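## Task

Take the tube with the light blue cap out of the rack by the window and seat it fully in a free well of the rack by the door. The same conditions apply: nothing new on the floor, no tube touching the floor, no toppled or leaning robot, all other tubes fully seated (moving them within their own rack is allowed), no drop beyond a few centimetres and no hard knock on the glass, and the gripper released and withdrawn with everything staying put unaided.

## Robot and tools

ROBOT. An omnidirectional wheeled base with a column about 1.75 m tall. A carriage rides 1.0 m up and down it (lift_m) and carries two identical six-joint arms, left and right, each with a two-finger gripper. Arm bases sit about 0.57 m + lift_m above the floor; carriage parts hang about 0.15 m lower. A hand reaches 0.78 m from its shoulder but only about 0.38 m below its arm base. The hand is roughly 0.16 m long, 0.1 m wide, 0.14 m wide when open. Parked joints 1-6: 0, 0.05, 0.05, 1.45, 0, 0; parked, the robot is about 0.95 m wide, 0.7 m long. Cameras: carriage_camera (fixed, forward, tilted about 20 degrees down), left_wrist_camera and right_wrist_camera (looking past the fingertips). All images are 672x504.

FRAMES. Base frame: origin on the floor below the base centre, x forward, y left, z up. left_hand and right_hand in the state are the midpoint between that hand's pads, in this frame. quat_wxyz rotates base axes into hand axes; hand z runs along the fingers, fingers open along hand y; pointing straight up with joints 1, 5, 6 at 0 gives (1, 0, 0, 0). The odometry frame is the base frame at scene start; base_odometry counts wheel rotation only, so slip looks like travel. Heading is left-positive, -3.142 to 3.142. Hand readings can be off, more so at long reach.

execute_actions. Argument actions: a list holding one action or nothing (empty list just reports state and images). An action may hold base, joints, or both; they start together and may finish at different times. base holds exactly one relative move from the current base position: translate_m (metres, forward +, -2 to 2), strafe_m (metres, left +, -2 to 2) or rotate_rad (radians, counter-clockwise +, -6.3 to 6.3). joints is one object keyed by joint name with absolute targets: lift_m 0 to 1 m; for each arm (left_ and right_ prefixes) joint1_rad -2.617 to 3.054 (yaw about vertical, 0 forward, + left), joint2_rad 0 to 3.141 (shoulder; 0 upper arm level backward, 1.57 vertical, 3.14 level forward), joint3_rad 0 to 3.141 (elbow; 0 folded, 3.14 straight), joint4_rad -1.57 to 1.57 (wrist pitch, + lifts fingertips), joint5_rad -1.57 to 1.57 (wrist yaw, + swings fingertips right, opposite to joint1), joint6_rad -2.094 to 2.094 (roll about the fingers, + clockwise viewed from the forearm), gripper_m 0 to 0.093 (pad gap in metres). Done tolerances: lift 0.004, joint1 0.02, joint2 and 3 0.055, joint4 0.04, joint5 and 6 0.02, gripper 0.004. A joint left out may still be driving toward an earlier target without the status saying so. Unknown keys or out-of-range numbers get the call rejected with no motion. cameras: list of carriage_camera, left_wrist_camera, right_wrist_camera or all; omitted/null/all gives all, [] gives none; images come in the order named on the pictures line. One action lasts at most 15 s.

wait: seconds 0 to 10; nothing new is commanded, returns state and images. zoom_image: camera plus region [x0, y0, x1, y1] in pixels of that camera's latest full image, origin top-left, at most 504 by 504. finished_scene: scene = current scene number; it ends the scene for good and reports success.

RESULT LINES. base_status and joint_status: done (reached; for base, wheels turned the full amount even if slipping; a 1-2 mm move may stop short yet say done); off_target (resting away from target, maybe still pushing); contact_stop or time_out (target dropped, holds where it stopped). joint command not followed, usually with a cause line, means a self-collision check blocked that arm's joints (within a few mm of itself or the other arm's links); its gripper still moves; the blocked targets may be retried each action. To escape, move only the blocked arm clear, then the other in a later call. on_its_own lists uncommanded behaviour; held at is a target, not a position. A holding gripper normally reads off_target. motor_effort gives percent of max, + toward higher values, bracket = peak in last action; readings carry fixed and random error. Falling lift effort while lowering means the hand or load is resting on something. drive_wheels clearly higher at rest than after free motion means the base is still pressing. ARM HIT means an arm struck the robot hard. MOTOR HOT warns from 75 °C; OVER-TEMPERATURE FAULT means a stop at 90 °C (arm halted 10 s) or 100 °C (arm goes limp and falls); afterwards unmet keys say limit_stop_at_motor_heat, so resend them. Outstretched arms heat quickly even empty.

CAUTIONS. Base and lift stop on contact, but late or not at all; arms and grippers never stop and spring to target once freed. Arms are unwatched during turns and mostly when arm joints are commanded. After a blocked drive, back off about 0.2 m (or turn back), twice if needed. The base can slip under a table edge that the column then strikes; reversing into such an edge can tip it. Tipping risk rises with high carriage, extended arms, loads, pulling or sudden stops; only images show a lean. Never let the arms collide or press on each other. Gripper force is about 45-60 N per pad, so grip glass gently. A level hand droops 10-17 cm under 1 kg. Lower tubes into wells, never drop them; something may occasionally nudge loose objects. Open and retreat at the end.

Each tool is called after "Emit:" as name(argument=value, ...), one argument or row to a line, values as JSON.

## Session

Emit:
execute_actions(
  actions=[],
  cameras=["carriage_camera"],
)

Scene clock: 0.00 s.
base_odometry: x=+0.000 y=+0.000 heading=+0.000 (m, m, rad; odometry frame)
base_status: not commanded
joint_positions: lift_m=+0.301 left_joint1_rad=-0.001 left_joint2_rad=+0.039 left_joint3_rad=+0.033 left_joint4_rad=+1.441 left_joint5_rad=+0.032 left_joint6_rad=+0.049 left_gripper_m=+0.094 right_joint1_rad=-0.029 right_joint2_rad=+0.052 right_joint3_rad=+0.053 right_joint4_rad=+1.471 right_joint5_rad=-0.034 right_joint6_rad=+0.040 right_gripper_m=+0.094
joint_status: not commanded
motor_effort: lift_m=+22 drive_wheels=+0 (%)
left_hand: x=+0.3143 y=+0.3417 z=+1.2733 quat_wxyz=(+0.997, +0.017, +0.067, +0.023) (m; base frame)
right_hand: x=+0.3055 y=-0.3421 z=+1.2794 quat_wxyz=(+0.999, -0.015, +0.050, +0.006) (m; base frame)
pictures: carriage_camera
Images, in order (width x height): carriage_camera 672x504.

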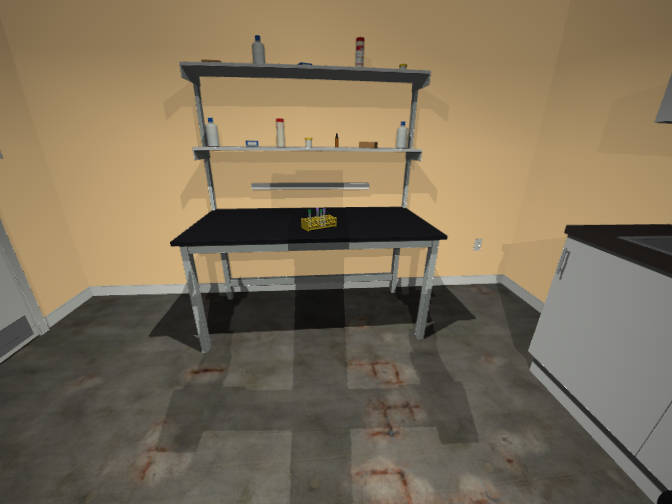

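Emit:
execute_actions(
  actions=[
    {"base":{"rotate_rad":3.14},"joints":{"lift_m":0.6,"left_joint1_rad":0,"left_joint2_rad":1.9,"left_joint3_rad":1.4,"left_joint4_rad":-1.07,"left_joint5_rad":0,"left_joint6_rad":0,"left_gripper_m":0.045}},
  ],
  cameras=["carriage_camera"],
)

Scene clock: 4.50 s.
base_odometry: x=+0.000 y=+0.000 heading=+3.139 (m, m, rad; odometry frame)
base_status: done
joint_positions: lift_m=+0.600 left_joint1_rad=+0.006 left_joint2_rad=+1.914 left_joint3_rad=+1.380 left_joint4_rad=-1.066 left_joint5_rad=+0.003 left_joint6_rad=+0.008 left_gripper_m=+0.045 right_joint1_rad=-0.029 right_joint2_rad=+0.052 right_joint3_rad=+0.053 right_joint4_rad=+1.464 right_joint5_rad=-0.032 right_joint6_rad=+0.040 right_gripper_m=+0.094
joint_status: all done
motor_effort: lift_m=+23(28) drive_wheels=+11(24) (%)
left_hand: x=+0.6225 y=+0.3487 z=+1.1896 quat_wxyz=(-0.015, +0.001, +1.000, -0.002) (m; base frame)
right_hand: x=+0.3070 y=-0.3424 z=+1.5783 quat_wxyz=(+0.998, -0.014, +0.053, +0.006) (m; base frame)
pictures: carriage_camera
Images, in order (width x height): carriage_camera 672x504.

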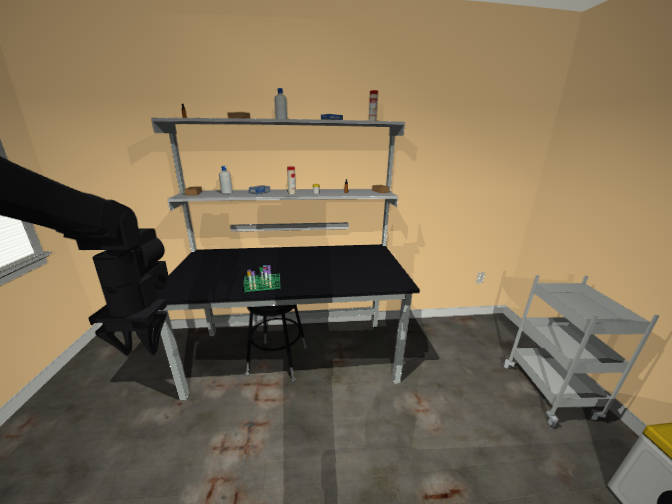

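Emit:
execute_actions(
  actions=[
    {"base":{"translate_m":0.7},"joints":{"lift_m":0.56}},
  ],
  cameras=["carriage_camera","left_wrist_camera"],
)

Scene clock: 8.30 s.
base_odometry: x=-0.700 y=+0.000 heading=+3.141 (m, m, rad; odometry frame)
base_status: done
joint_positions: lift_m=+0.560 left_joint1_rad=+0.005 left_joint2_rad=+1.909 left_joint3_rad=+1.380 left_joint4_rad=-1.071 left_joint5_rad=+0.003 left_joint6_rad=+0.008 left_gripper_m=+0.045 right_joint1_rad=-0.029 right_joint2_rad=+0.052 right_joint3_rad=+0.053 right_joint4_rad=+1.468 right_joint5_rad=-0.032 right_joint6_rad=+0.040 right_gripper_m=+0.094
joint_status: all done
motor_effort: lift_m=+21(22) drive_wheels=-14(29) (%)
left_hand: x=+0.6217 y=+0.3483 z=+1.1517 quat_wxyz=(-0.015, +0.002, +1.000, -0.002) (m; base frame)
right_hand: x=+0.3060 y=-0.3423 z=+1.5386 quat_wxyz=(+0.999, -0.014, +0.051, +0.006) (m; base frame)
pictures: carriage_camera, left_wrist_camera
Images, in order (width x height): carriage_camera 672x504, left_wrist_camera 672x504.

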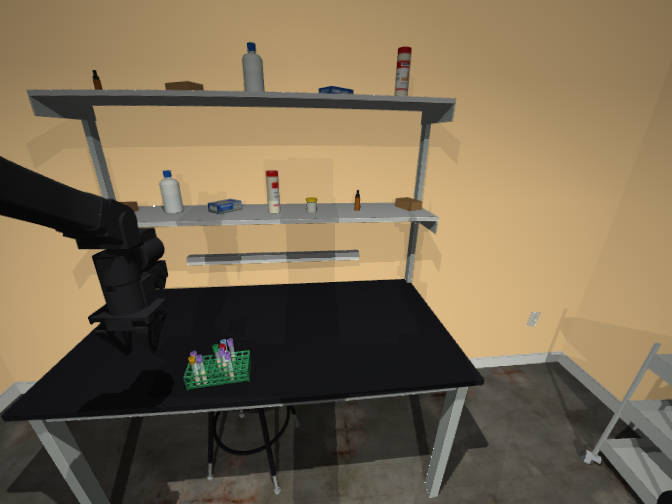

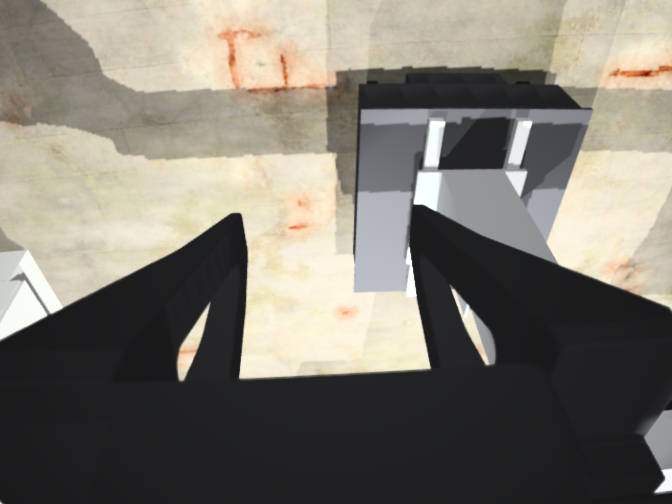

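Emit:
execute_actions(
  actions=[
    {"base":{"translate_m":0.2}},
  ],
  cameras=["carriage_camera","left_wrist_camera"],
)

Scene clock: 10.53 s.
base_odometry: x=-0.900 y=-0.001 heading=-3.140 (m, m, rad; odometry frame)
base_status: done
joint_positions: lift_m=+0.560 left_joint1_rad=+0.001 left_joint2_rad=+1.909 left_joint3_rad=+1.380 left_joint4_rad=-1.072 left_joint5_rad=+0.003 left_joint6_rad=+0.008 left_gripper_m=+0.045 right_joint1_rad=-0.029 right_joint2_rad=+0.052 right_joint3_rad=+0.053 right_joint4_rad=+1.468 right_joint5_rad=-0.032 right_joint6_rad=+0.040 right_gripper_m=+0.094
joint_status: not commanded
motor_effort: lift_m=+21(22) drive_wheels=-14(24) (%)
left_hand: x=+0.6215 y=+0.3470 z=+1.1517 quat_wxyz=(-0.015, +0.003, +1.000, -0.002) (m; base frame)
right_hand: x=+0.3060 y=-0.3423 z=+1.5386 quat_wxyz=(+0.999, -0.014, +0.051, +0.006) (m; base frame)
pictures: carriage_camera, left_wrist_camera
Images, in order (width x height): carriage_camera 672x504, left_wrist_camera 672x504.

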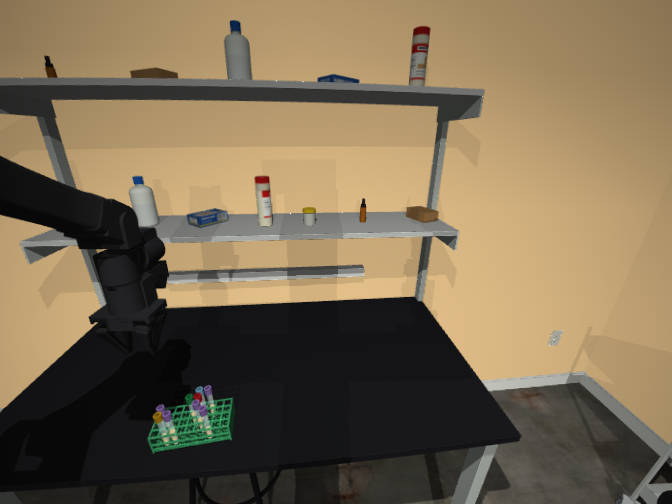

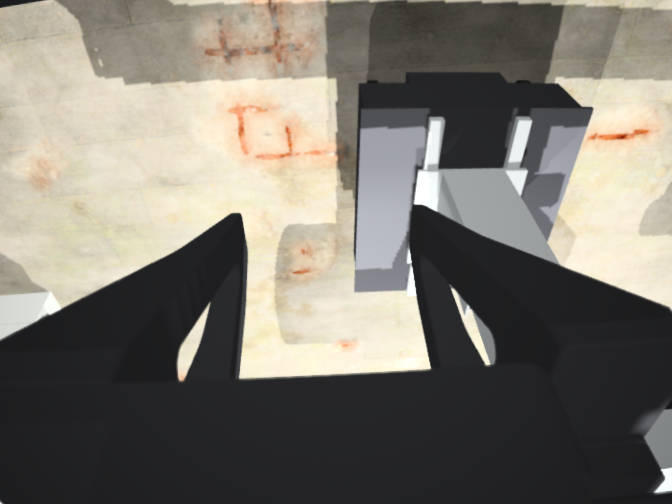

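Emit:
execute_actions(
  actions=[
    {"base":{"translate_m":0.12}},
  ],
  cameras=["carriage_camera","left_wrist_camera"],
)

Scene clock: 12.40 s.
base_odometry: x=-1.020 y=-0.002 heading=-3.138 (m, m, rad; odometry frame)
base_status: done
joint_positions: lift_m=+0.560 left_joint1_rad=+0.000 left_joint2_rad=+1.909 left_joint3_rad=+1.380 left_joint4_rad=-1.072 left_joint5_rad=+0.003 left_joint6_rad=+0.008 left_gripper_m=+0.045 right_joint1_rad=-0.029 right_joint2_rad=+0.052 right_joint3_rad=+0.053 right_joint4_rad=+1.468 right_joint5_rad=-0.032 right_joint6_rad=+0.040 right_gripper_m=+0.094
joint_status: not commanded
motor_effort: lift_m=+22(21) drive_wheels=-14(23) (%)
left_hand: x=+0.6214 y=+0.3465 z=+1.1517 quat_wxyz=(-0.015, +0.004, +1.000, -0.002) (m; base frame)
right_hand: x=+0.3061 y=-0.3423 z=+1.5386 quat_wxyz=(+0.999, -0.014, +0.052, +0.006) (m; base frame)
pictures: carriage_camera, left_wrist_camera
Images, in order (width x height): carriage_camera 672x504, left_wrist_camera 672x504.

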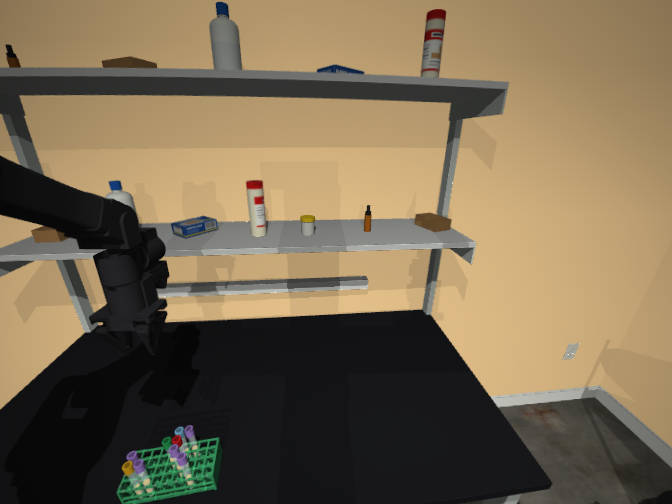

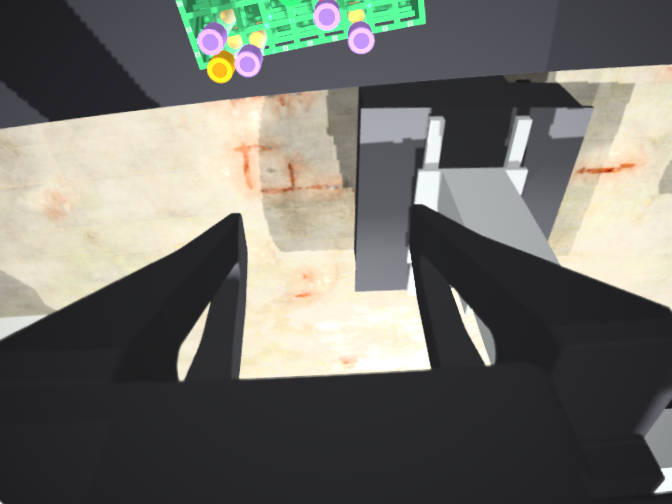

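Emit:
execute_actions(
  actions=[
    {"base":{"translate_m":0.1},"joints":{"lift_m":0.5}},
  ],
  cameras=["carriage_camera","left_wrist_camera"],
)

Scene clock: 14.57 s.
base_odometry: x=-1.120 y=-0.003 heading=-3.136 (m, m, rad; odometry frame)
base_status: done
joint_positions: lift_m=+0.500 left_joint1_rad=-0.001 left_joint2_rad=+1.905 left_joint3_rad=+1.380 left_joint4_rad=-1.072 left_joint5_rad=+0.003 left_joint6_rad=+0.008 left_gripper_m=+0.045 right_joint1_rad=-0.029 right_joint2_rad=+0.052 right_joint3_rad=+0.053 right_joint4_rad=+1.469 right_joint5_rad=-0.032 right_joint6_rad=+0.040 right_gripper_m=+0.094
joint_status: all done
motor_effort: lift_m=+21(22) drive_wheels=-14(23) (%)
left_hand: x=+0.6217 y=+0.3464 z=+1.0928 quat_wxyz=(-0.013, +0.004, +1.000, -0.002) (m; base frame)
right_hand: x=+0.3059 y=-0.3423 z=+1.4787 quat_wxyz=(+0.999, -0.014, +0.051, +0.006) (m; base frame)
pictures: carriage_camera, left_wrist_camera
Images, in order (width x height): carriage_camera 672x504, left_wrist_camera 672x504.

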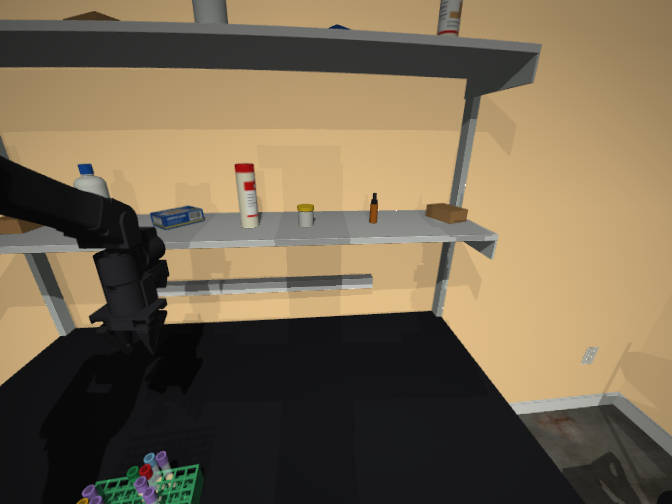

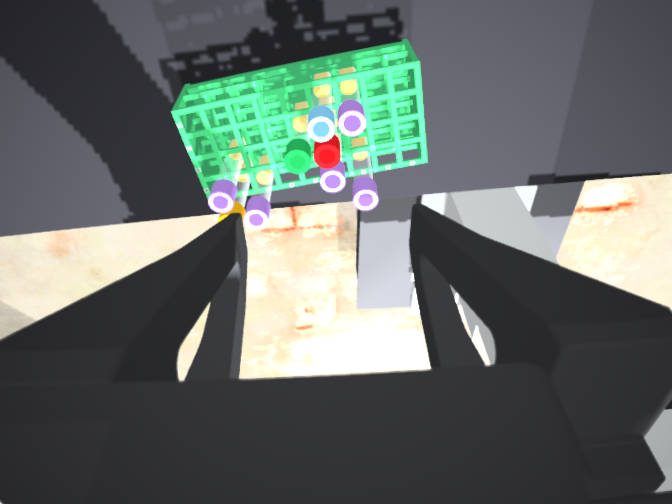

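Emit:
execute_actions(
  actions=[
    {"base":{"strafe_m":-0.018},"joints":{"lift_m":0.41,"left_joint6_rad":1.36,"left_gripper_m":0.04}},
  ],
  cameras=["carriage_camera","left_wrist_camera"],
)

Scene clock: 16.70 s.
base_odometry: x=-1.120 y=+0.015 heading=-3.135 (m, m, rad; odometry frame)
base_status: done
joint_positions: lift_m=+0.410 left_joint1_rad=+0.000 left_joint2_rad=+1.904 left_joint3_rad=+1.382 left_joint4_rad=-1.071 left_joint5_rad=+0.003 left_joint6_rad=+1.350 left_gripper_m=+0.040 right_joint1_rad=-0.029 right_joint2_rad=+0.052 right_joint3_rad=+0.053 right_joint4_rad=+1.469 right_joint5_rad=-0.033 right_joint6_rad=+0.040 right_gripper_m=+0.094
joint_status: all done
motor_effort: lift_m=+21(22) drive_wheels=+8(15) (%)
left_hand: x=+0.6228 y=+0.3466 z=+1.0039 quat_wxyz=(-0.008, +0.625, +0.781, -0.008) (m; base frame)
right_hand: x=+0.3058 y=-0.3423 z=+1.3887 quat_wxyz=(+0.999, -0.015, +0.051, +0.006) (m; base frame)
pictures: carriage_camera, left_wrist_camera
Images, in order (width x height): carriage_camera 672x504, left_wrist_camera 672x504.

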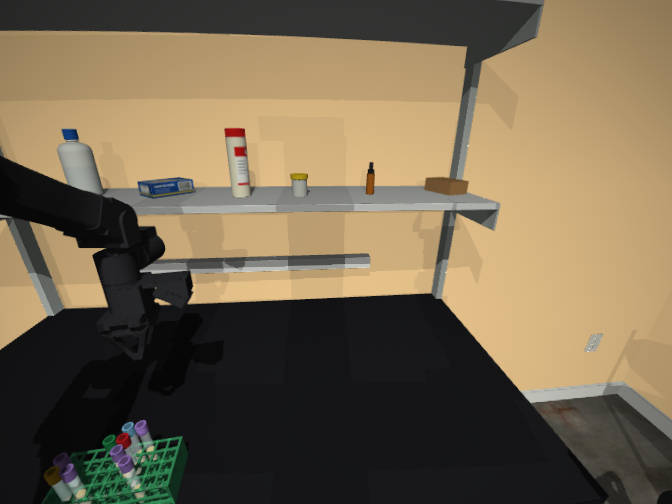

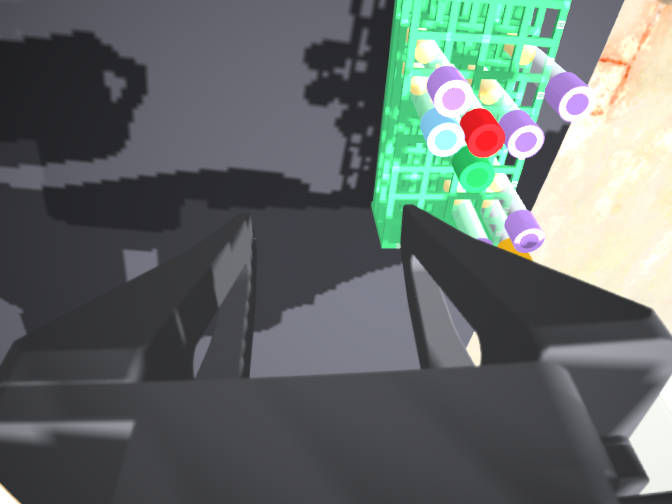

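Emit:
execute_actions(
  actions=[
    {"base":{"translate_m":-0.063},"joints":{"lift_m":0.35}},
  ],
  cameras=["carriage_camera","left_wrist_camera"],
)

Scene clock: 18.40 s.
base_odometry: x=-1.057 y=+0.016 heading=-3.136 (m, m, rad; odometry frame)
base_status: done
joint_positions: lift_m=+0.350 left_joint1_rad=+0.000 left_joint2_rad=+1.907 left_joint3_rad=+1.382 left_joint4_rad=-1.069 left_joint5_rad=+0.003 left_joint6_rad=+1.350 left_gripper_m=+0.040 right_joint1_rad=-0.029 right_joint2_rad=+0.052 right_joint3_rad=+0.053 right_joint4_rad=+1.469 right_joint5_rad=-0.033 right_joint6_rad=+0.040 right_gripper_m=+0.094
joint_status: all done
motor_effort: lift_m=+21(21) drive_wheels=-2(16) (%)
left_hand: x=+0.6231 y=+0.3466 z=+0.9427 quat_wxyz=(-0.008, +0.625, +0.781, -0.009) (m; base frame)
right_hand: x=+0.3057 y=-0.3423 z=+1.3287 quat_wxyz=(+0.999, -0.015, +0.051, +0.006) (m; base frame)
pictures: carriage_camera, left_wrist_camera
Images, in order (width x height): carriage_camera 672x504, left_wrist_camera 672x504.

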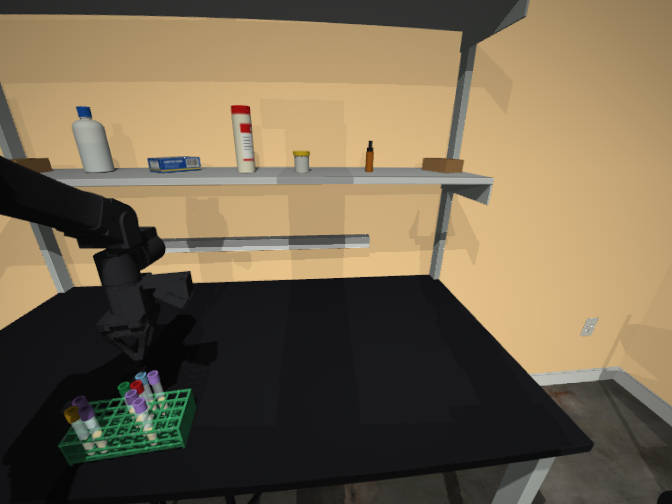

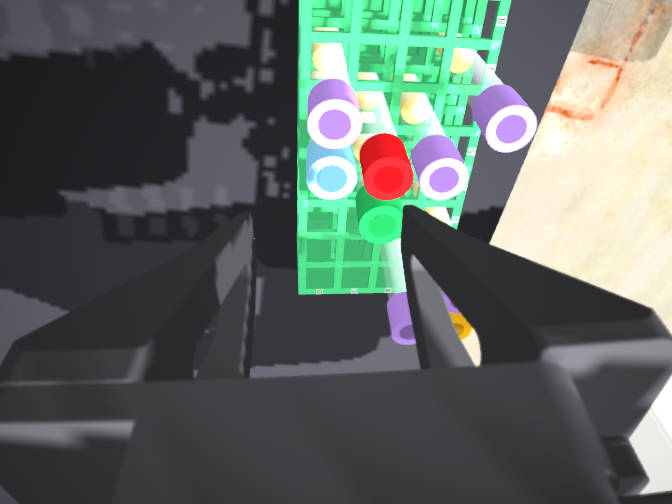

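Emit:
execute_actions(
  actions=[
    {"base":{"strafe_m":-0.005},"joints":{"lift_m":0.305}},
  ],
  cameras=["carriage_camera","left_wrist_camera"],
)

Scene clock: 19.30 s.
base_odometry: x=-1.057 y=+0.021 heading=-3.136 (m, m, rad; odometry frame)
base_status: done
joint_positions: lift_m=+0.305 left_joint1_rad=+0.001 left_joint2_rad=+1.907 left_joint3_rad=+1.382 left_joint4_rad=-1.070 left_joint5_rad=+0.003 left_joint6_rad=+1.350 left_gripper_m=+0.040 right_joint1_rad=-0.029 right_joint2_rad=+0.052 right_joint3_rad=+0.053 right_joint4_rad=+1.469 right_joint5_rad=-0.033 right_joint6_rad=+0.040 right_gripper_m=+0.094
joint_status: all done
motor_effort: lift_m=+21(22) drive_wheels=+0(4) (%)
left_hand: x=+0.6229 y=+0.3470 z=+0.8978 quat_wxyz=(-0.008, +0.624, +0.781, -0.009) (m; base frame)
right_hand: x=+0.3057 y=-0.3422 z=+1.2837 quat_wxyz=(+0.999, -0.015, +0.051, +0.006) (m; base frame)
pictures: carriage_camera, left_wrist_camera
Images, in order (width x height): carriage_camera 672x504, left_wrist_camera 672x504.

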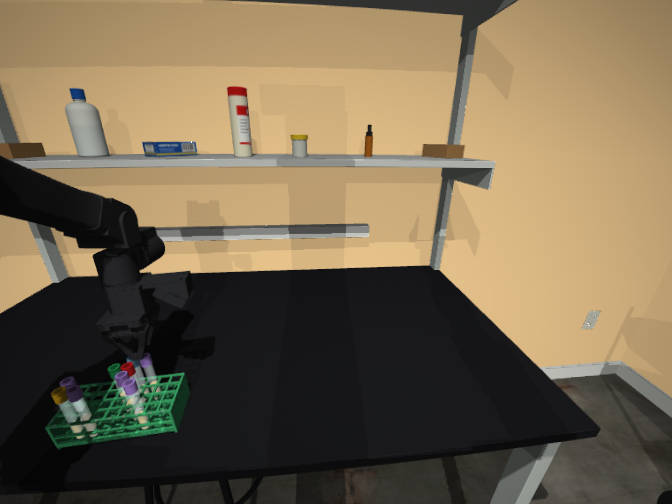

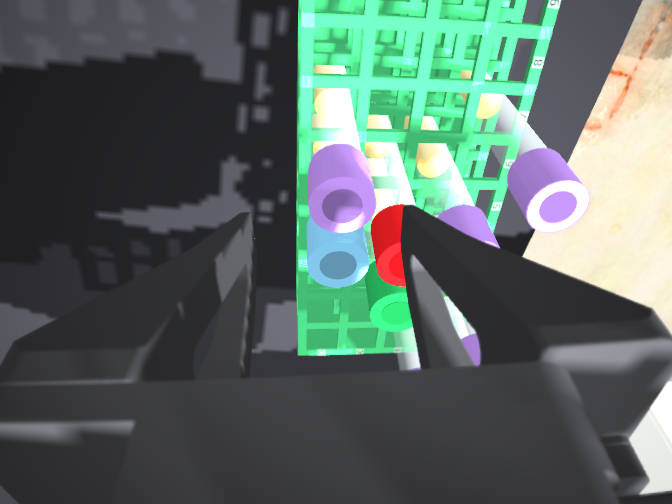

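Emit:
execute_actions(
  actions=[
    {"base":{"strafe_m":-0.008},"joints":{"lift_m":0.285}},
  ],
  cameras=["left_wrist_camera"],
)

Scene clock: 20.57 s.
base_odometry: x=-1.057 y=+0.028 heading=-3.136 (m, m, rad; odometry frame)
base_status: done
joint_positions: lift_m=+0.285 left_joint1_rad=+0.001 left_joint2_rad=+1.909 left_joint3_rad=+1.382 left_joint4_rad=-1.070 left_joint5_rad=+0.003 left_joint6_rad=+1.350 left_gripper_m=+0.040 right_joint1_rad=-0.029 right_joint2_rad=+0.052 right_joint3_rad=+0.053 right_joint4_rad=+1.469 right_joint5_rad=-0.033 right_joint6_rad=+0.040 right_gripper_m=+0.094
joint_status: all done
motor_effort: lift_m=+21(22) drive_wheels=-1(8) (%)
left_hand: x=+0.6229 y=+0.3468 z=+0.8773 quat_wxyz=(-0.009, +0.625, +0.781, -0.009) (m; base frame)
right_hand: x=+0.3057 y=-0.3422 z=+1.2637 quat_wxyz=(+0.999, -0.015, +0.051, +0.006) (m; base frame)
pictures: left_wrist_camera
Images, in order (width x height): left_wrist_camera 672x504.

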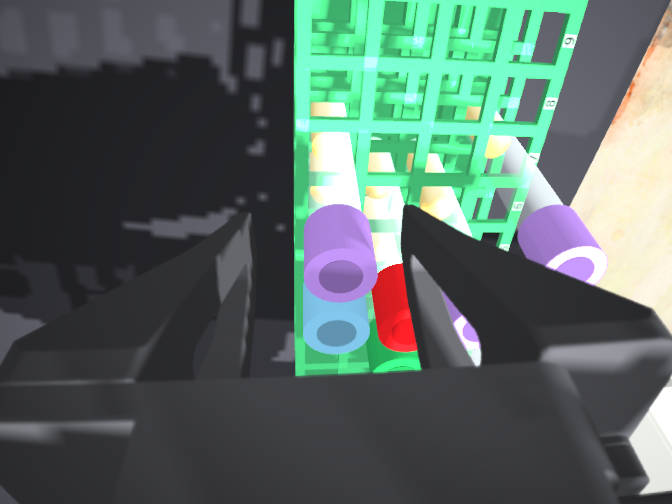

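Emit:
execute_actions(
  actions=[
    {"base":{"strafe_m":0.005},"joints":{"lift_m":0.265}},
  ],
  cameras=["left_wrist_camera","carriage_camera"],
)

Scene clock: 21.57 s.
base_odometry: x=-1.057 y=+0.024 heading=-3.136 (m, m, rad; odometry frame)
base_status: done
joint_positions: lift_m=+0.265 left_joint1_rad=+0.000 left_joint2_rad=+1.909 left_joint3_rad=+1.382 left_joint4_rad=-1.069 left_joint5_rad=+0.005 left_joint6_rad=+1.350 left_gripper_m=+0.040 right_joint1_rad=-0.029 right_joint2_rad=+0.052 right_joint3_rad=+0.053 right_joint4_rad=+1.469 right_joint5_rad=-0.033 right_joint6_rad=+0.040 right_gripper_m=+0.094
joint_status: all done
motor_effort: lift_m=+21(22) drive_wheels=-2(11) (%)
left_hand: x=+0.6230 y=+0.3462 z=+0.8573 quat_wxyz=(-0.008, +0.625, +0.781, -0.010) (m; base frame)
right_hand: x=+0.3057 y=-0.3422 z=+1.2437 quat_wxyz=(+0.999, -0.015, +0.051, +0.006) (m; base frame)
pictures: carriage_camera, left_wrist_camera
Images, in order (width x height): carriage_camera 672x504, left_wrist_camera 672x504.

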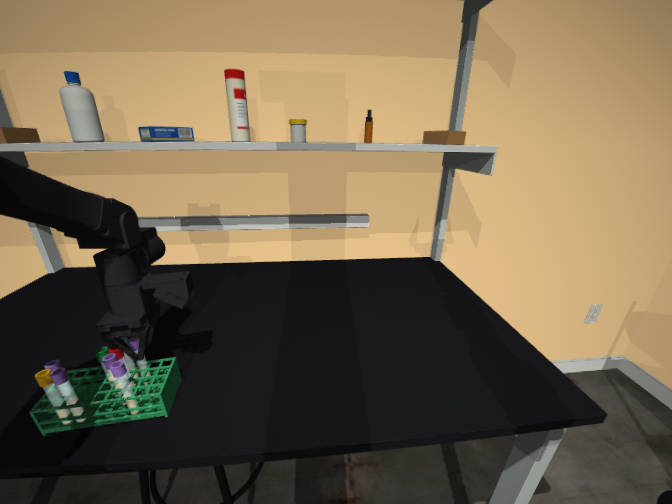

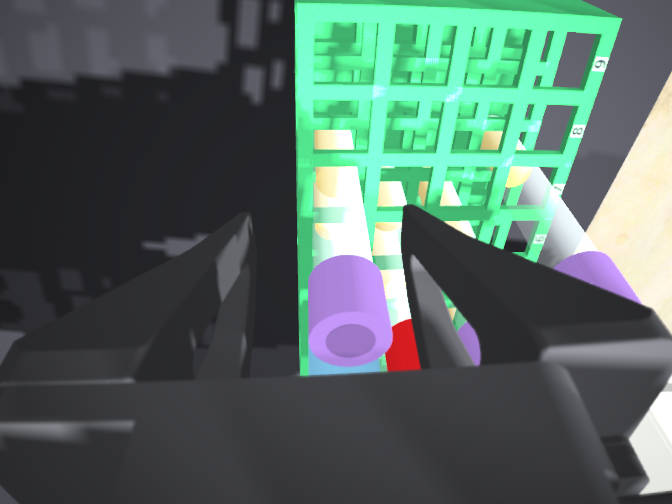

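Emit:
execute_actions(
  actions=[
    {"base":{"strafe_m":0.006}},
  ],
  cameras=["left_wrist_camera"],
)

Emit:
execute_actions(
  actions=[
    {"joints":{"lift_m":0.25}},
  ],
  cameras=["left_wrist_camera"],
)

Scene clock: 22.47 s.
base_odometry: x=-1.057 y=+0.018 heading=-3.136 (m, m, rad; odometry frame)
base_status: done
joint_positions: lift_m=+0.265 left_joint1_rad=+0.000 left_joint2_rad=+1.909 left_joint3_rad=+1.382 left_joint4_rad=-1.069 left_joint5_rad=+0.006 left_joint6_rad=+1.350 left_gripper_m=+0.040 right_joint1_rad=-0.029 right_joint2_rad=+0.052 right_joint3_rad=+0.053 right_joint4_rad=+1.469 right_joint5_rad=-0.033 right_joint6_rad=+0.040 right_gripper_m=+0.094
joint_status: not commanded
motor_effort: lift_m=+21(21) drive_wheels=-3(8) (%)
left_hand: x=+0.6230 y=+0.3461 z=+0.8573 quat_wxyz=(-0.008, +0.625, +0.781, -0.010) (m; base frame)
right_hand: x=+0.3057 y=-0.3422 z=+1.2437 quat_wxyz=(+0.999, -0.015, +0.051, +0.006) (m; base frame)
pictures: left_wrist_camera
Images, in order (width x height): left_wrist_camera 672x504.

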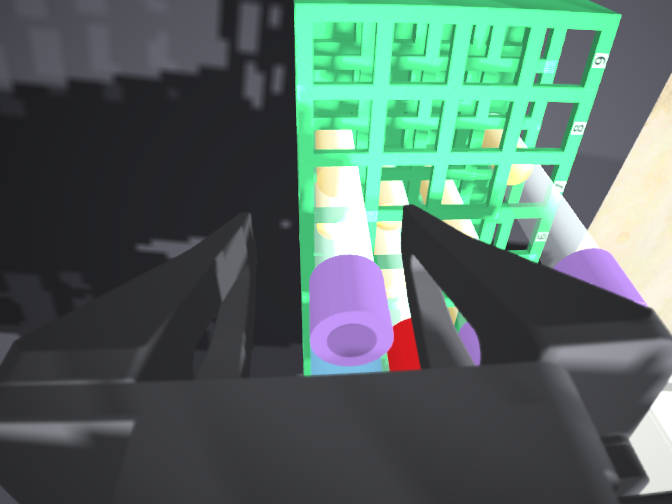

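Scene clock: 23.07 s.
base_odometry: x=-1.057 y=+0.018 heading=-3.136 (m, m, rad; odometry frame)
base_status: not commanded
joint_positions: lift_m=+0.250 left_joint1_rad=+0.000 left_joint2_rad=+1.909 left_joint3_rad=+1.382 left_joint4_rad=-1.069 left_joint5_rad=+0.006 left_joint6_rad=+1.350 left_gripper_m=+0.040 right_joint1_rad=-0.029 right_joint2_rad=+0.052 right_joint3_rad=+0.053 right_joint4_rad=+1.469 right_joint5_rad=-0.033 right_joint6_rad=+0.040 right_gripper_m=+0.094
joint_status: all done
motor_effort: lift_m=+21(22) drive_wheels=+2(2) (%)
left_hand: x=+0.6230 y=+0.3460 z=+0.8424 quat_wxyz=(-0.008, +0.625, +0.781, -0.010) (m; base frame)
right_hand: x=+0.3058 y=-0.3422 z=+1.2287 quat_wxyz=(+0.999, -0.015, +0.051, +0.006) (m; base frame)
pictures: left_wrist_camera
Images, in order (width x height): left_wrist_camera 672x504.

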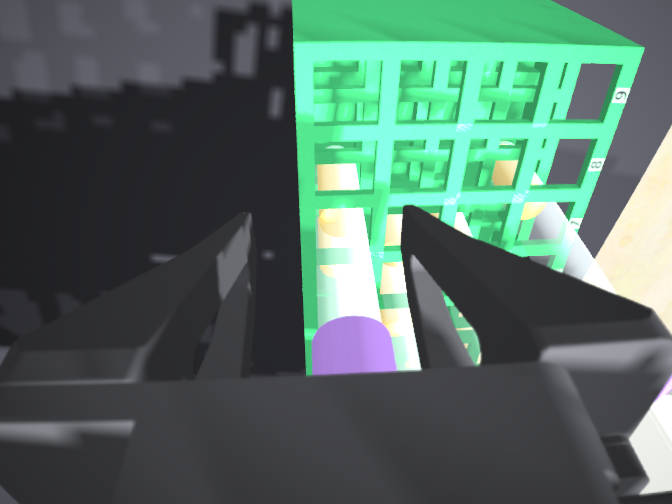

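Emit:
execute_actions(
  actions=[
    {"base":{"strafe_m":-0.005}},
  ],
  cameras=[],
)

Emit:
execute_actions(
  actions=[
    {"joints":{"left_gripper_m":0.01}},
  ],
  cameras=["left_wrist_camera"],
)

Emit:
execute_actions(
  actions=[
    {"joints":{"lift_m":0.29}},
  ],
  cameras=["left_wrist_camera","carriage_camera"],
)

Scene clock: 24.10 s.
base_odometry: x=-1.057 y=+0.023 heading=-3.136 (m, m, rad; odometry frame)
base_status: done
joint_positions: lift_m=+0.250 left_joint1_rad=+0.001 left_joint2_rad=+1.909 left_joint3_rad=+1.382 left_joint4_rad=-1.070 left_joint5_rad=+0.006 left_joint6_rad=+1.350 left_gripper_m=+0.040 right_joint1_rad=-0.029 right_joint2_rad=+0.052 right_joint3_rad=+0.053 right_joint4_rad=+1.469 right_joint5_rad=-0.033 right_joint6_rad=+0.040 right_gripper_m=+0.094
joint_status: not commanded
motor_effort: lift_m=+21(21) drive_wheels=+1(8) (%)
left_hand: x=+0.6229 y=+0.3463 z=+0.8424 quat_wxyz=(-0.008, +0.625, +0.781, -0.010) (m; base frame)
right_hand: x=+0.3058 y=-0.3422 z=+1.2287 quat_wxyz=(+0.999, -0.015, +0.051, +0.006) (m; base frame)
pictures: none
No camera images: the call's "cameras" was empty. Leave "cameras" out to get every camera's image.

Scene clock: 24.63 s.
base_odometry: x=-1.057 y=+0.023 heading=-3.136 (m, m, rad; odometry frame)
base_status: not commanded
joint_positions: lift_m=+0.250 left_joint1_rad=+0.001 left_joint2_rad=+1.909 left_joint3_rad=+1.382 left_joint4_rad=-1.071 left_joint5_rad=+0.006 left_joint6_rad=+1.350 left_gripper_m=+0.015 right_joint1_rad=-0.029 right_joint2_rad=+0.052 right_joint3_rad=+0.053 right_joint4_rad=+1.469 right_joint5_rad=-0.033 right_joint6_rad=+0.040 right_gripper_m=+0.094
joint_status: left_gripper_m off_target (ended at +0.015, target +0.010)
motor_effort: lift_m=+21(21) drive_wheels=-2(2) (%)
left_hand: x=+0.6225 y=+0.3463 z=+0.8424 quat_wxyz=(-0.009, +0.625, +0.781, -0.011) (m; base frame)
right_hand: x=+0.3058 y=-0.3422 z=+1.2287 quat_wxyz=(+0.999, -0.015, +0.051, +0.006) (m; base frame)
pictures: left_wrist_camera
Images, in order (width x height): left_wrist_camera 672x504.

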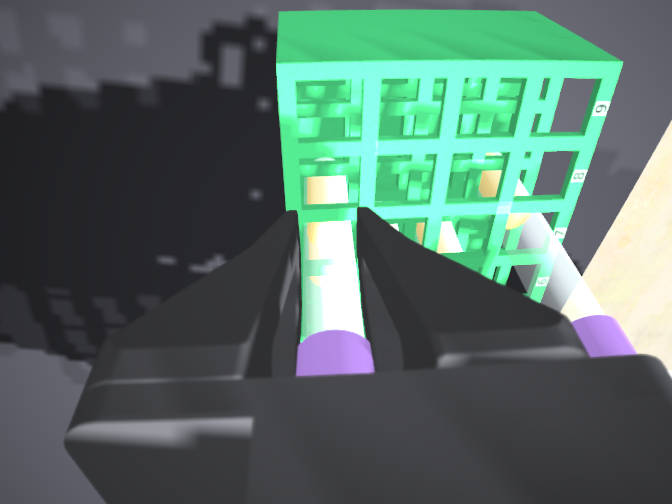

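Scene clock: 25.33 s.
base_odometry: x=-1.057 y=+0.023 heading=-3.136 (m, m, rad; odometry frame)
base_status: not commanded
joint_positions: lift_m=+0.290 left_joint1_rad=+0.001 left_joint2_rad=+1.906 left_joint3_rad=+1.382 left_joint4_rad=-1.069 left_joint5_rad=+0.006 left_joint6_rad=+1.350 left_gripper_m=+0.015 right_joint1_rad=-0.029 right_joint2_rad=+0.052 right_joint3_rad=+0.053 right_joint4_rad=+1.469 right_joint5_rad=-0.033 right_joint6_rad=+0.040 right_gripper_m=+0.094
joint_status: all done
motor_effort: lift_m=+22(28) drive_wheels=-2(2) (%)
left_hand: x=+0.6233 y=+0.3463 z=+0.8832 quat_wxyz=(-0.006, +0.625, +0.781, -0.009) (m; base frame)
right_hand: x=+0.3059 y=-0.3422 z=+1.2686 quat_wxyz=(+0.999, -0.015, +0.051, +0.006) (m; base frame)
pictures: carriage_camera, left_wrist_camera
Images, in order (width x height): carriage_camera 672x504, left_wrist_camera 672x504.

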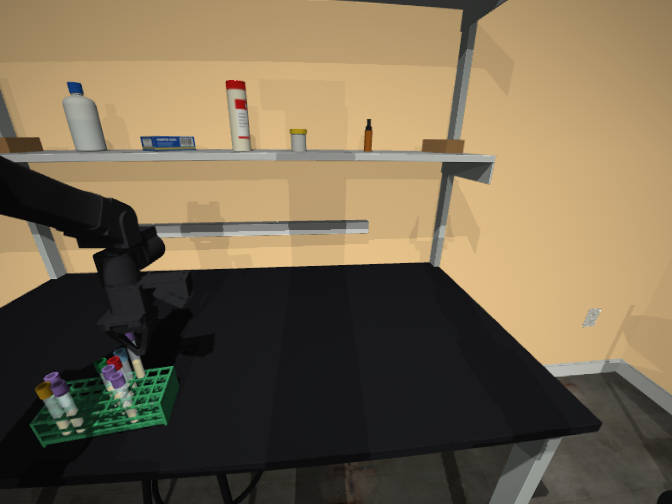

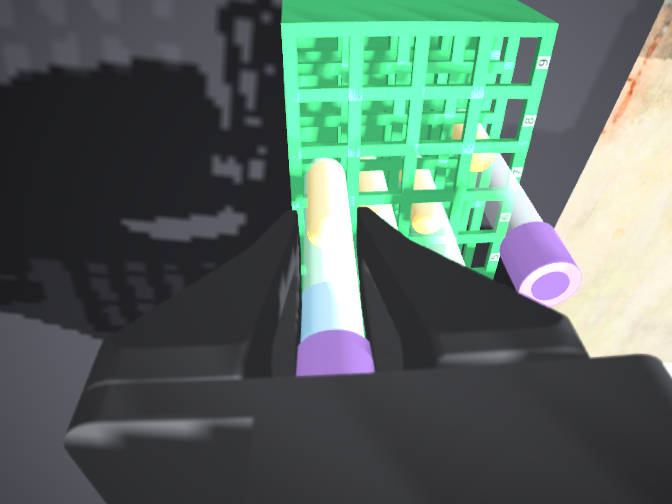

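Emit:
execute_actions(
  actions=[
    {"joints":{"lift_m":0.335}},
  ],
  cameras=[],
)

Emit:
execute_actions(
  actions=[
    {"base":{"strafe_m":-0.042}},
  ],
  cameras=[],
)

Emit:
execute_actions(
  actions=[
    {"base":{"translate_m":0.009},"joints":{"lift_m":0.315}},
  ],
  cameras=["left_wrist_camera","carriage_camera"],
)

Scene clock: 26.37 s.
base_odometry: x=-1.057 y=+0.023 heading=-3.136 (m, m, rad; odometry frame)
base_status: not commanded
joint_positions: lift_m=+0.335 left_joint1_rad=+0.001 left_joint2_rad=+1.904 left_joint3_rad=+1.382 left_joint4_rad=-1.069 left_joint5_rad=+0.006 left_joint6_rad=+1.350 left_gripper_m=+0.015 right_joint1_rad=-0.029 right_joint2_rad=+0.052 right_joint3_rad=+0.053 right_joint4_rad=+1.469 right_joint5_rad=-0.033 right_joint6_rad=+0.040 right_gripper_m=+0.094
joint_status: all done
motor_effort: lift_m=+23(28) drive_wheels=-2(2) (%)
left_hand: x=+0.6233 y=+0.3463 z=+0.9286 quat_wxyz=(-0.006, +0.625, +0.781, -0.009) (m; base frame)
right_hand: x=+0.3058 y=-0.3422 z=+1.3135 quat_wxyz=(+0.999, -0.015, +0.051, +0.006) (m; base frame)
pictures: none
No camera images: the call's "cameras" was empty. Leave "cameras" out to get every camera's image.

Scene clock: 27.53 s.
base_odometry: x=-1.057 y=+0.065 heading=-3.136 (m, m, rad; odometry frame)
base_status: done
joint_positions: lift_m=+0.335 left_joint1_rad=+0.000 left_joint2_rad=+1.904 left_joint3_rad=+1.382 left_joint4_rad=-1.070 left_joint5_rad=+0.006 left_joint6_rad=+1.350 left_gripper_m=+0.015 right_joint1_rad=-0.029 right_joint2_rad=+0.052 right_joint3_rad=+0.053 right_joint4_rad=+1.469 right_joint5_rad=-0.033 right_joint6_rad=+0.040 right_gripper_m=+0.094
joint_status: not commanded
motor_effort: lift_m=+23(22) drive_wheels=-4(11) (%)
left_hand: x=+0.6232 y=+0.3462 z=+0.9286 quat_wxyz=(-0.006, +0.625, +0.781, -0.009) (m; base frame)
right_hand: x=+0.3058 y=-0.3422 z=+1.3135 quat_wxyz=(+0.999, -0.015, +0.051, +0.006) (m; base frame)
pictures: none
No camera images: the call's "cameras" was empty. Leave "cameras" out to get every camera's image.

Scene clock: 28.23 s.
base_odometry: x=-1.066 y=+0.065 heading=-3.137 (m, m, rad; odometry frame)
base_status: done
joint_positions: lift_m=+0.315 left_joint1_rad=+0.000 left_joint2_rad=+1.909 left_joint3_rad=+1.382 left_joint4_rad=-1.070 left_joint5_rad=+0.005 left_joint6_rad=+1.350 left_gripper_m=+0.015 right_joint1_rad=-0.029 right_joint2_rad=+0.052 right_joint3_rad=+0.053 right_joint4_rad=+1.470 right_joint5_rad=-0.033 right_joint6_rad=+0.040 right_gripper_m=+0.094
joint_status: all done
motor_effort: lift_m=+21(21) drive_wheels=+6(8) (%)
left_hand: x=+0.6228 y=+0.3463 z=+0.9072 quat_wxyz=(-0.008, +0.625, +0.781, -0.010) (m; base frame)
right_hand: x=+0.3056 y=-0.3422 z=+1.2937 quat_wxyz=(+0.999, -0.015, +0.050, +0.006) (m; base frame)
pictures: carriage_camera, left_wrist_camera
Images, in order (width x height): carriage_camera 672x504, left_wrist_camera 672x504.

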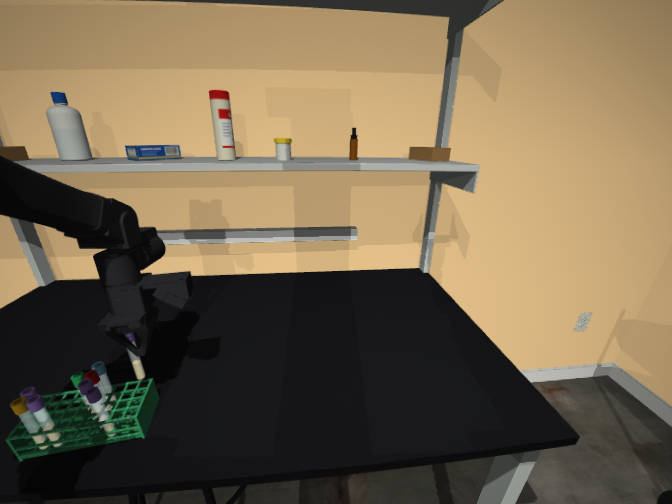

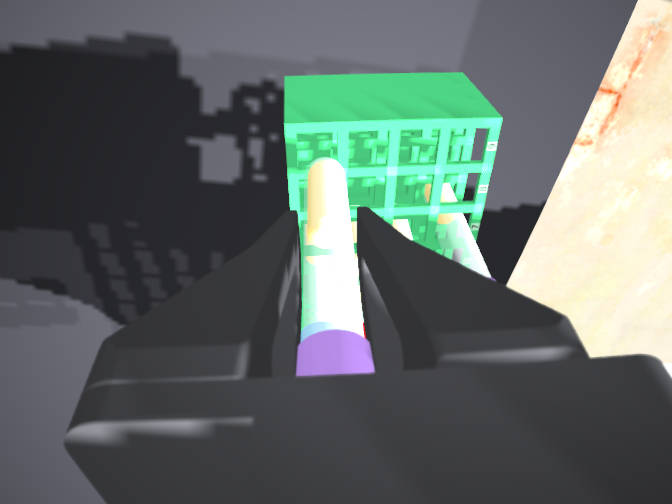

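Emit:
execute_actions(
  actions=[
    {"joints":{"lift_m":0.29}},
  ],
  cameras=["left_wrist_camera"],
)

Scene clock: 28.97 s.
base_odometry: x=-1.066 y=+0.065 heading=-3.137 (m, m, rad; odometry frame)
base_status: not commanded
joint_positions: lift_m=+0.290 left_joint1_rad=+0.000 left_joint2_rad=+1.909 left_joint3_rad=+1.382 left_joint4_rad=-1.069 left_joint5_rad=+0.005 left_joint6_rad=+1.350 left_gripper_m=+0.015 right_joint1_rad=-0.029 right_joint2_rad=+0.052 right_joint3_rad=+0.053 right_joint4_rad=+1.470 right_joint5_rad=-0.033 right_joint6_rad=+0.040 right_gripper_m=+0.094
joint_status: all done
motor_effort: lift_m=+21(22) drive_wheels=+6(6) (%)
left_hand: x=+0.6229 y=+0.3463 z=+0.8821 quat_wxyz=(-0.008, +0.625, +0.781, -0.010) (m; base frame)
right_hand: x=+0.3056 y=-0.3422 z=+1.2687 quat_wxyz=(+0.999, -0.015, +0.051, +0.006) (m; base frame)
pictures: left_wrist_camera
Images, in order (width x height): left_wrist_camera 672x504.

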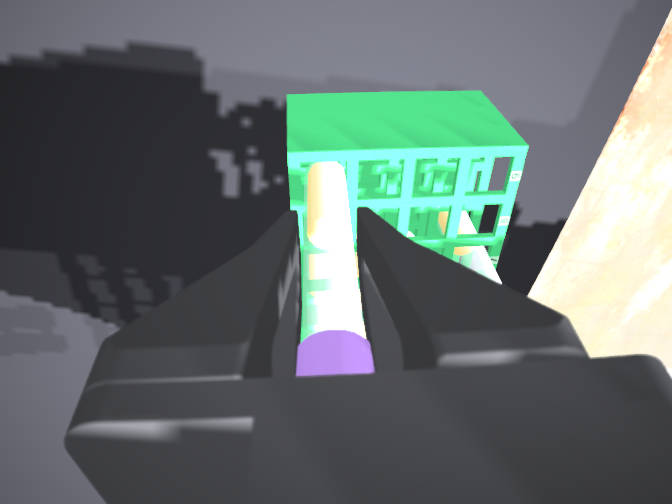

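In well 9. Seat and release.

Emit:
execute_actions(
  actions=[
    {"joints":{"lift_m":0.255}},
  ],
  cameras=[],
)

Emit:
execute_actions(
  actions=[
    {"joints":{"left_gripper_m":0.04}},
  ],
  cameras=[],
)

Emit:
execute_actions(
  actions=[
    {"joints":{"lift_m":0.33,"left_joint6_rad":-0.21}},
  ],
  cameras=[],
)

Emit:
execute_actions(
  actions=[
    {"base":{"strafe_m":0.062},"joints":{"left_gripper_m":0.036}},
  ],
  cameras=["left_wrist_camera","carriage_camera"],
)

Scene clock: 29.90 s.
base_odometry: x=-1.066 y=+0.065 heading=-3.137 (m, m, rad; odometry frame)
base_status: not commanded
joint_positions: lift_m=+0.255 left_joint1_rad=+0.000 left_joint2_rad=+1.909 left_joint3_rad=+1.382 left_joint4_rad=-1.070 left_joint5_rad=+0.005 left_joint6_rad=+1.351 left_gripper_m=+0.015 right_joint1_rad=-0.029 right_joint2_rad=+0.052 right_joint3_rad=+0.053 right_joint4_rad=+1.470 right_joint5_rad=-0.033 right_joint6_rad=+0.040 right_gripper_m=+0.094
joint_status: all done
motor_effort: lift_m=+21(21) drive_wheels=+6(6) (%)
left_hand: x=+0.6229 y=+0.3464 z=+0.8473 quat_wxyz=(-0.008, +0.625, +0.780, -0.010) (m; base frame)
right_hand: x=+0.3056 y=-0.3422 z=+1.2337 quat_wxyz=(+0.999, -0.015, +0.050, +0.006) (m; base frame)
pictures: none
No camera images: the call's "cameras" was empty. Leave "cameras" out to get every camera's image.

Scene clock: 30.43 s.
base_odometry: x=-1.066 y=+0.065 heading=-3.137 (m, m, rad; odometry frame)
base_status: not commanded
joint_positions: lift_m=+0.255 left_joint1_rad=+0.000 left_joint2_rad=+1.909 left_joint3_rad=+1.382 left_joint4_rad=-1.070 left_joint5_rad=+0.005 left_joint6_rad=+1.351 left_gripper_m=+0.040 right_joint1_rad=-0.029 right_joint2_rad=+0.052 right_joint3_rad=+0.053 right_joint4_rad=+1.470 right_joint5_rad=-0.033 right_joint6_rad=+0.040 right_gripper_m=+0.094
joint_status: all done
motor_effort: lift_m=+21(21) drive_wheels=+6(6) (%)
left_hand: x=+0.6229 y=+0.3464 z=+0.8473 quat_wxyz=(-0.008, +0.625, +0.780, -0.010) (m; base frame)
right_hand: x=+0.3056 y=-0.3422 z=+1.2337 quat_wxyz=(+0.999, -0.015, +0.050, +0.006) (m; base frame)
pictures: none
No camera images: the call's "cameras" was empty. Leave "cameras" out to get every camera's image.

Scene clock: 32.17 s.
base_odometry: x=-1.066 y=+0.065 heading=-3.137 (m, m, rad; odometry frame)
base_status: not commanded
joint_positions: lift_m=+0.330 left_joint1_rad=+0.000 left_joint2_rad=+1.907 left_joint3_rad=+1.382 left_joint4_rad=-1.070 left_joint5_rad=+0.005 left_joint6_rad=-0.200 left_gripper_m=+0.040 right_joint1_rad=-0.029 right_joint2_rad=+0.052 right_joint3_rad=+0.053 right_joint4_rad=+1.470 right_joint5_rad=-0.033 right_joint6_rad=+0.040 right_gripper_m=+0.094
joint_status: all done
motor_effort: lift_m=+23(28) drive_wheels=+5(6) (%)
left_hand: x=+0.6229 y=+0.3464 z=+0.9227 quat_wxyz=(-0.012, -0.100, +0.995, -0.001) (m; base frame)
right_hand: x=+0.3056 y=-0.3422 z=+1.3085 quat_wxyz=(+0.999, -0.015, +0.051, +0.006) (m; base frame)
pictures: none
No camera images: the call's "cameras" was empty. Leave "cameras" out to get every camera's image.

Scene clock: 33.63 s.
base_odometry: x=-1.066 y=+0.003 heading=-3.138 (m, m, rad; odometry frame)
base_status: done
joint_positions: lift_m=+0.330 left_joint1_rad=+0.001 left_joint2_rad=+1.907 left_joint3_rad=+1.382 left_joint4_rad=-1.070 left_joint5_rad=+0.005 left_joint6_rad=-0.200 left_gripper_m=+0.036 right_joint1_rad=-0.029 right_joint2_rad=+0.052 right_joint3_rad=+0.053 right_joint4_rad=+1.470 right_joint5_rad=-0.033 right_joint6_rad=+0.040 right_gripper_m=+0.094
joint_status: all done
motor_effort: lift_m=+23(23) drive_wheels=+6(16) (%)
left_hand: x=+0.6228 y=+0.3466 z=+0.9227 quat_wxyz=(-0.012, -0.100, +0.995, -0.001) (m; base frame)
right_hand: x=+0.3056 y=-0.3422 z=+1.3085 quat_wxyz=(+0.999, -0.015, +0.050, +0.006) (m; base frame)
pictures: carriage_camera, left_wrist_camera
Images, in order (width x height): carriage_camera 672x504, left_wrist_camera 672x504.

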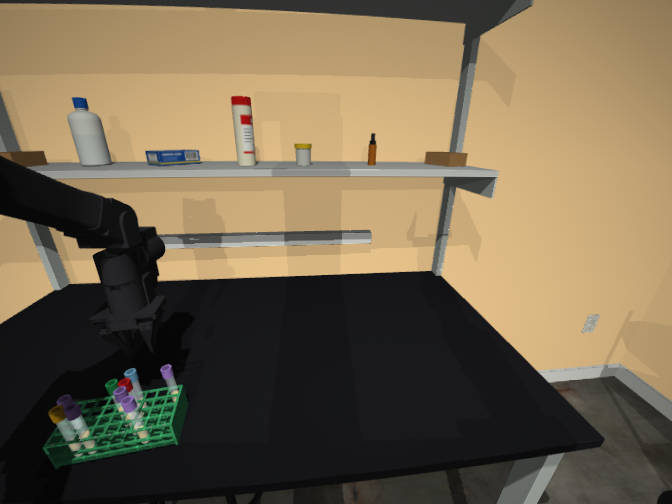

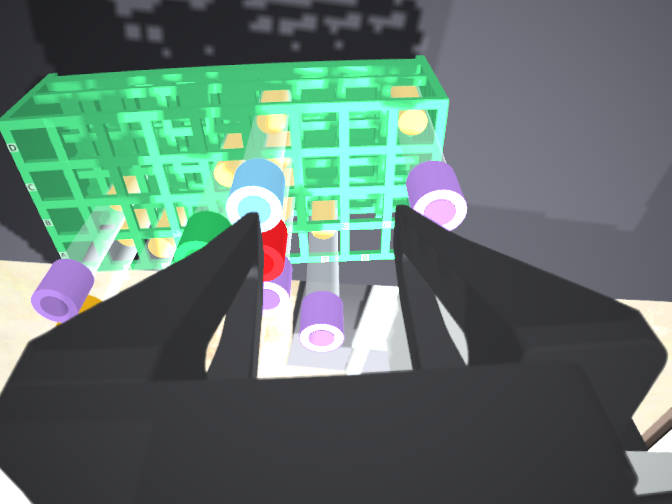

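Emit:
execute_actions(
  actions=[
    {"base":{"strafe_m":0.022}},
  ],
  cameras=["left_wrist_camera"],
)

Scene clock: 35.30 s.
base_odometry: x=-1.066 y=-0.019 heading=-3.138 (m, m, rad; odometry frame)
base_status: done
joint_positions: lift_m=+0.330 left_joint1_rad=+0.001 left_joint2_rad=+1.907 left_joint3_rad=+1.382 left_joint4_rad=-1.071 left_joint5_rad=+0.005 left_joint6_rad=-0.200 left_gripper_m=+0.036 right_joint1_rad=-0.029 right_joint2_rad=+0.052 right_joint3_rad=+0.053 right_joint4_rad=+1.470 right_joint5_rad=-0.033 right_joint6_rad=+0.040 right_gripper_m=+0.094
joint_status: not commanded
motor_effort: lift_m=+23(23) drive_wheels=+4(16) (%)
left_hand: x=+0.6227 y=+0.3468 z=+0.9227 quat_wxyz=(-0.013, -0.101, +0.995, -0.001) (m; base frame)
right_hand: x=+0.3056 y=-0.3422 z=+1.3085 quat_wxyz=(+0.999, -0.015, +0.050, +0.006) (m; base frame)
pictures: left_wrist_camera
Images, in order (width x height): left_wrist_camera 672x504.

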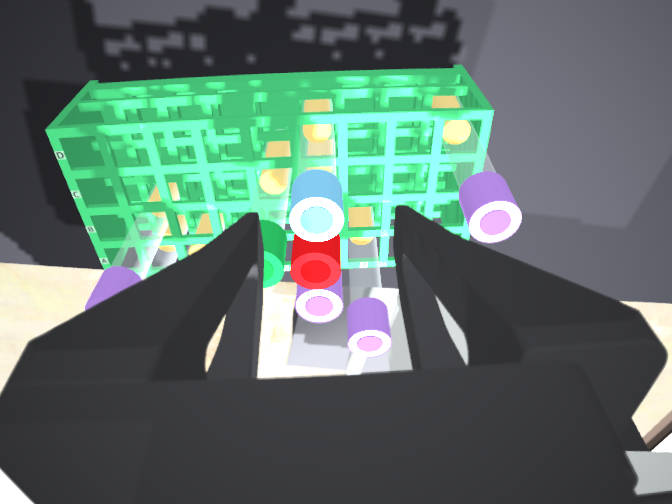

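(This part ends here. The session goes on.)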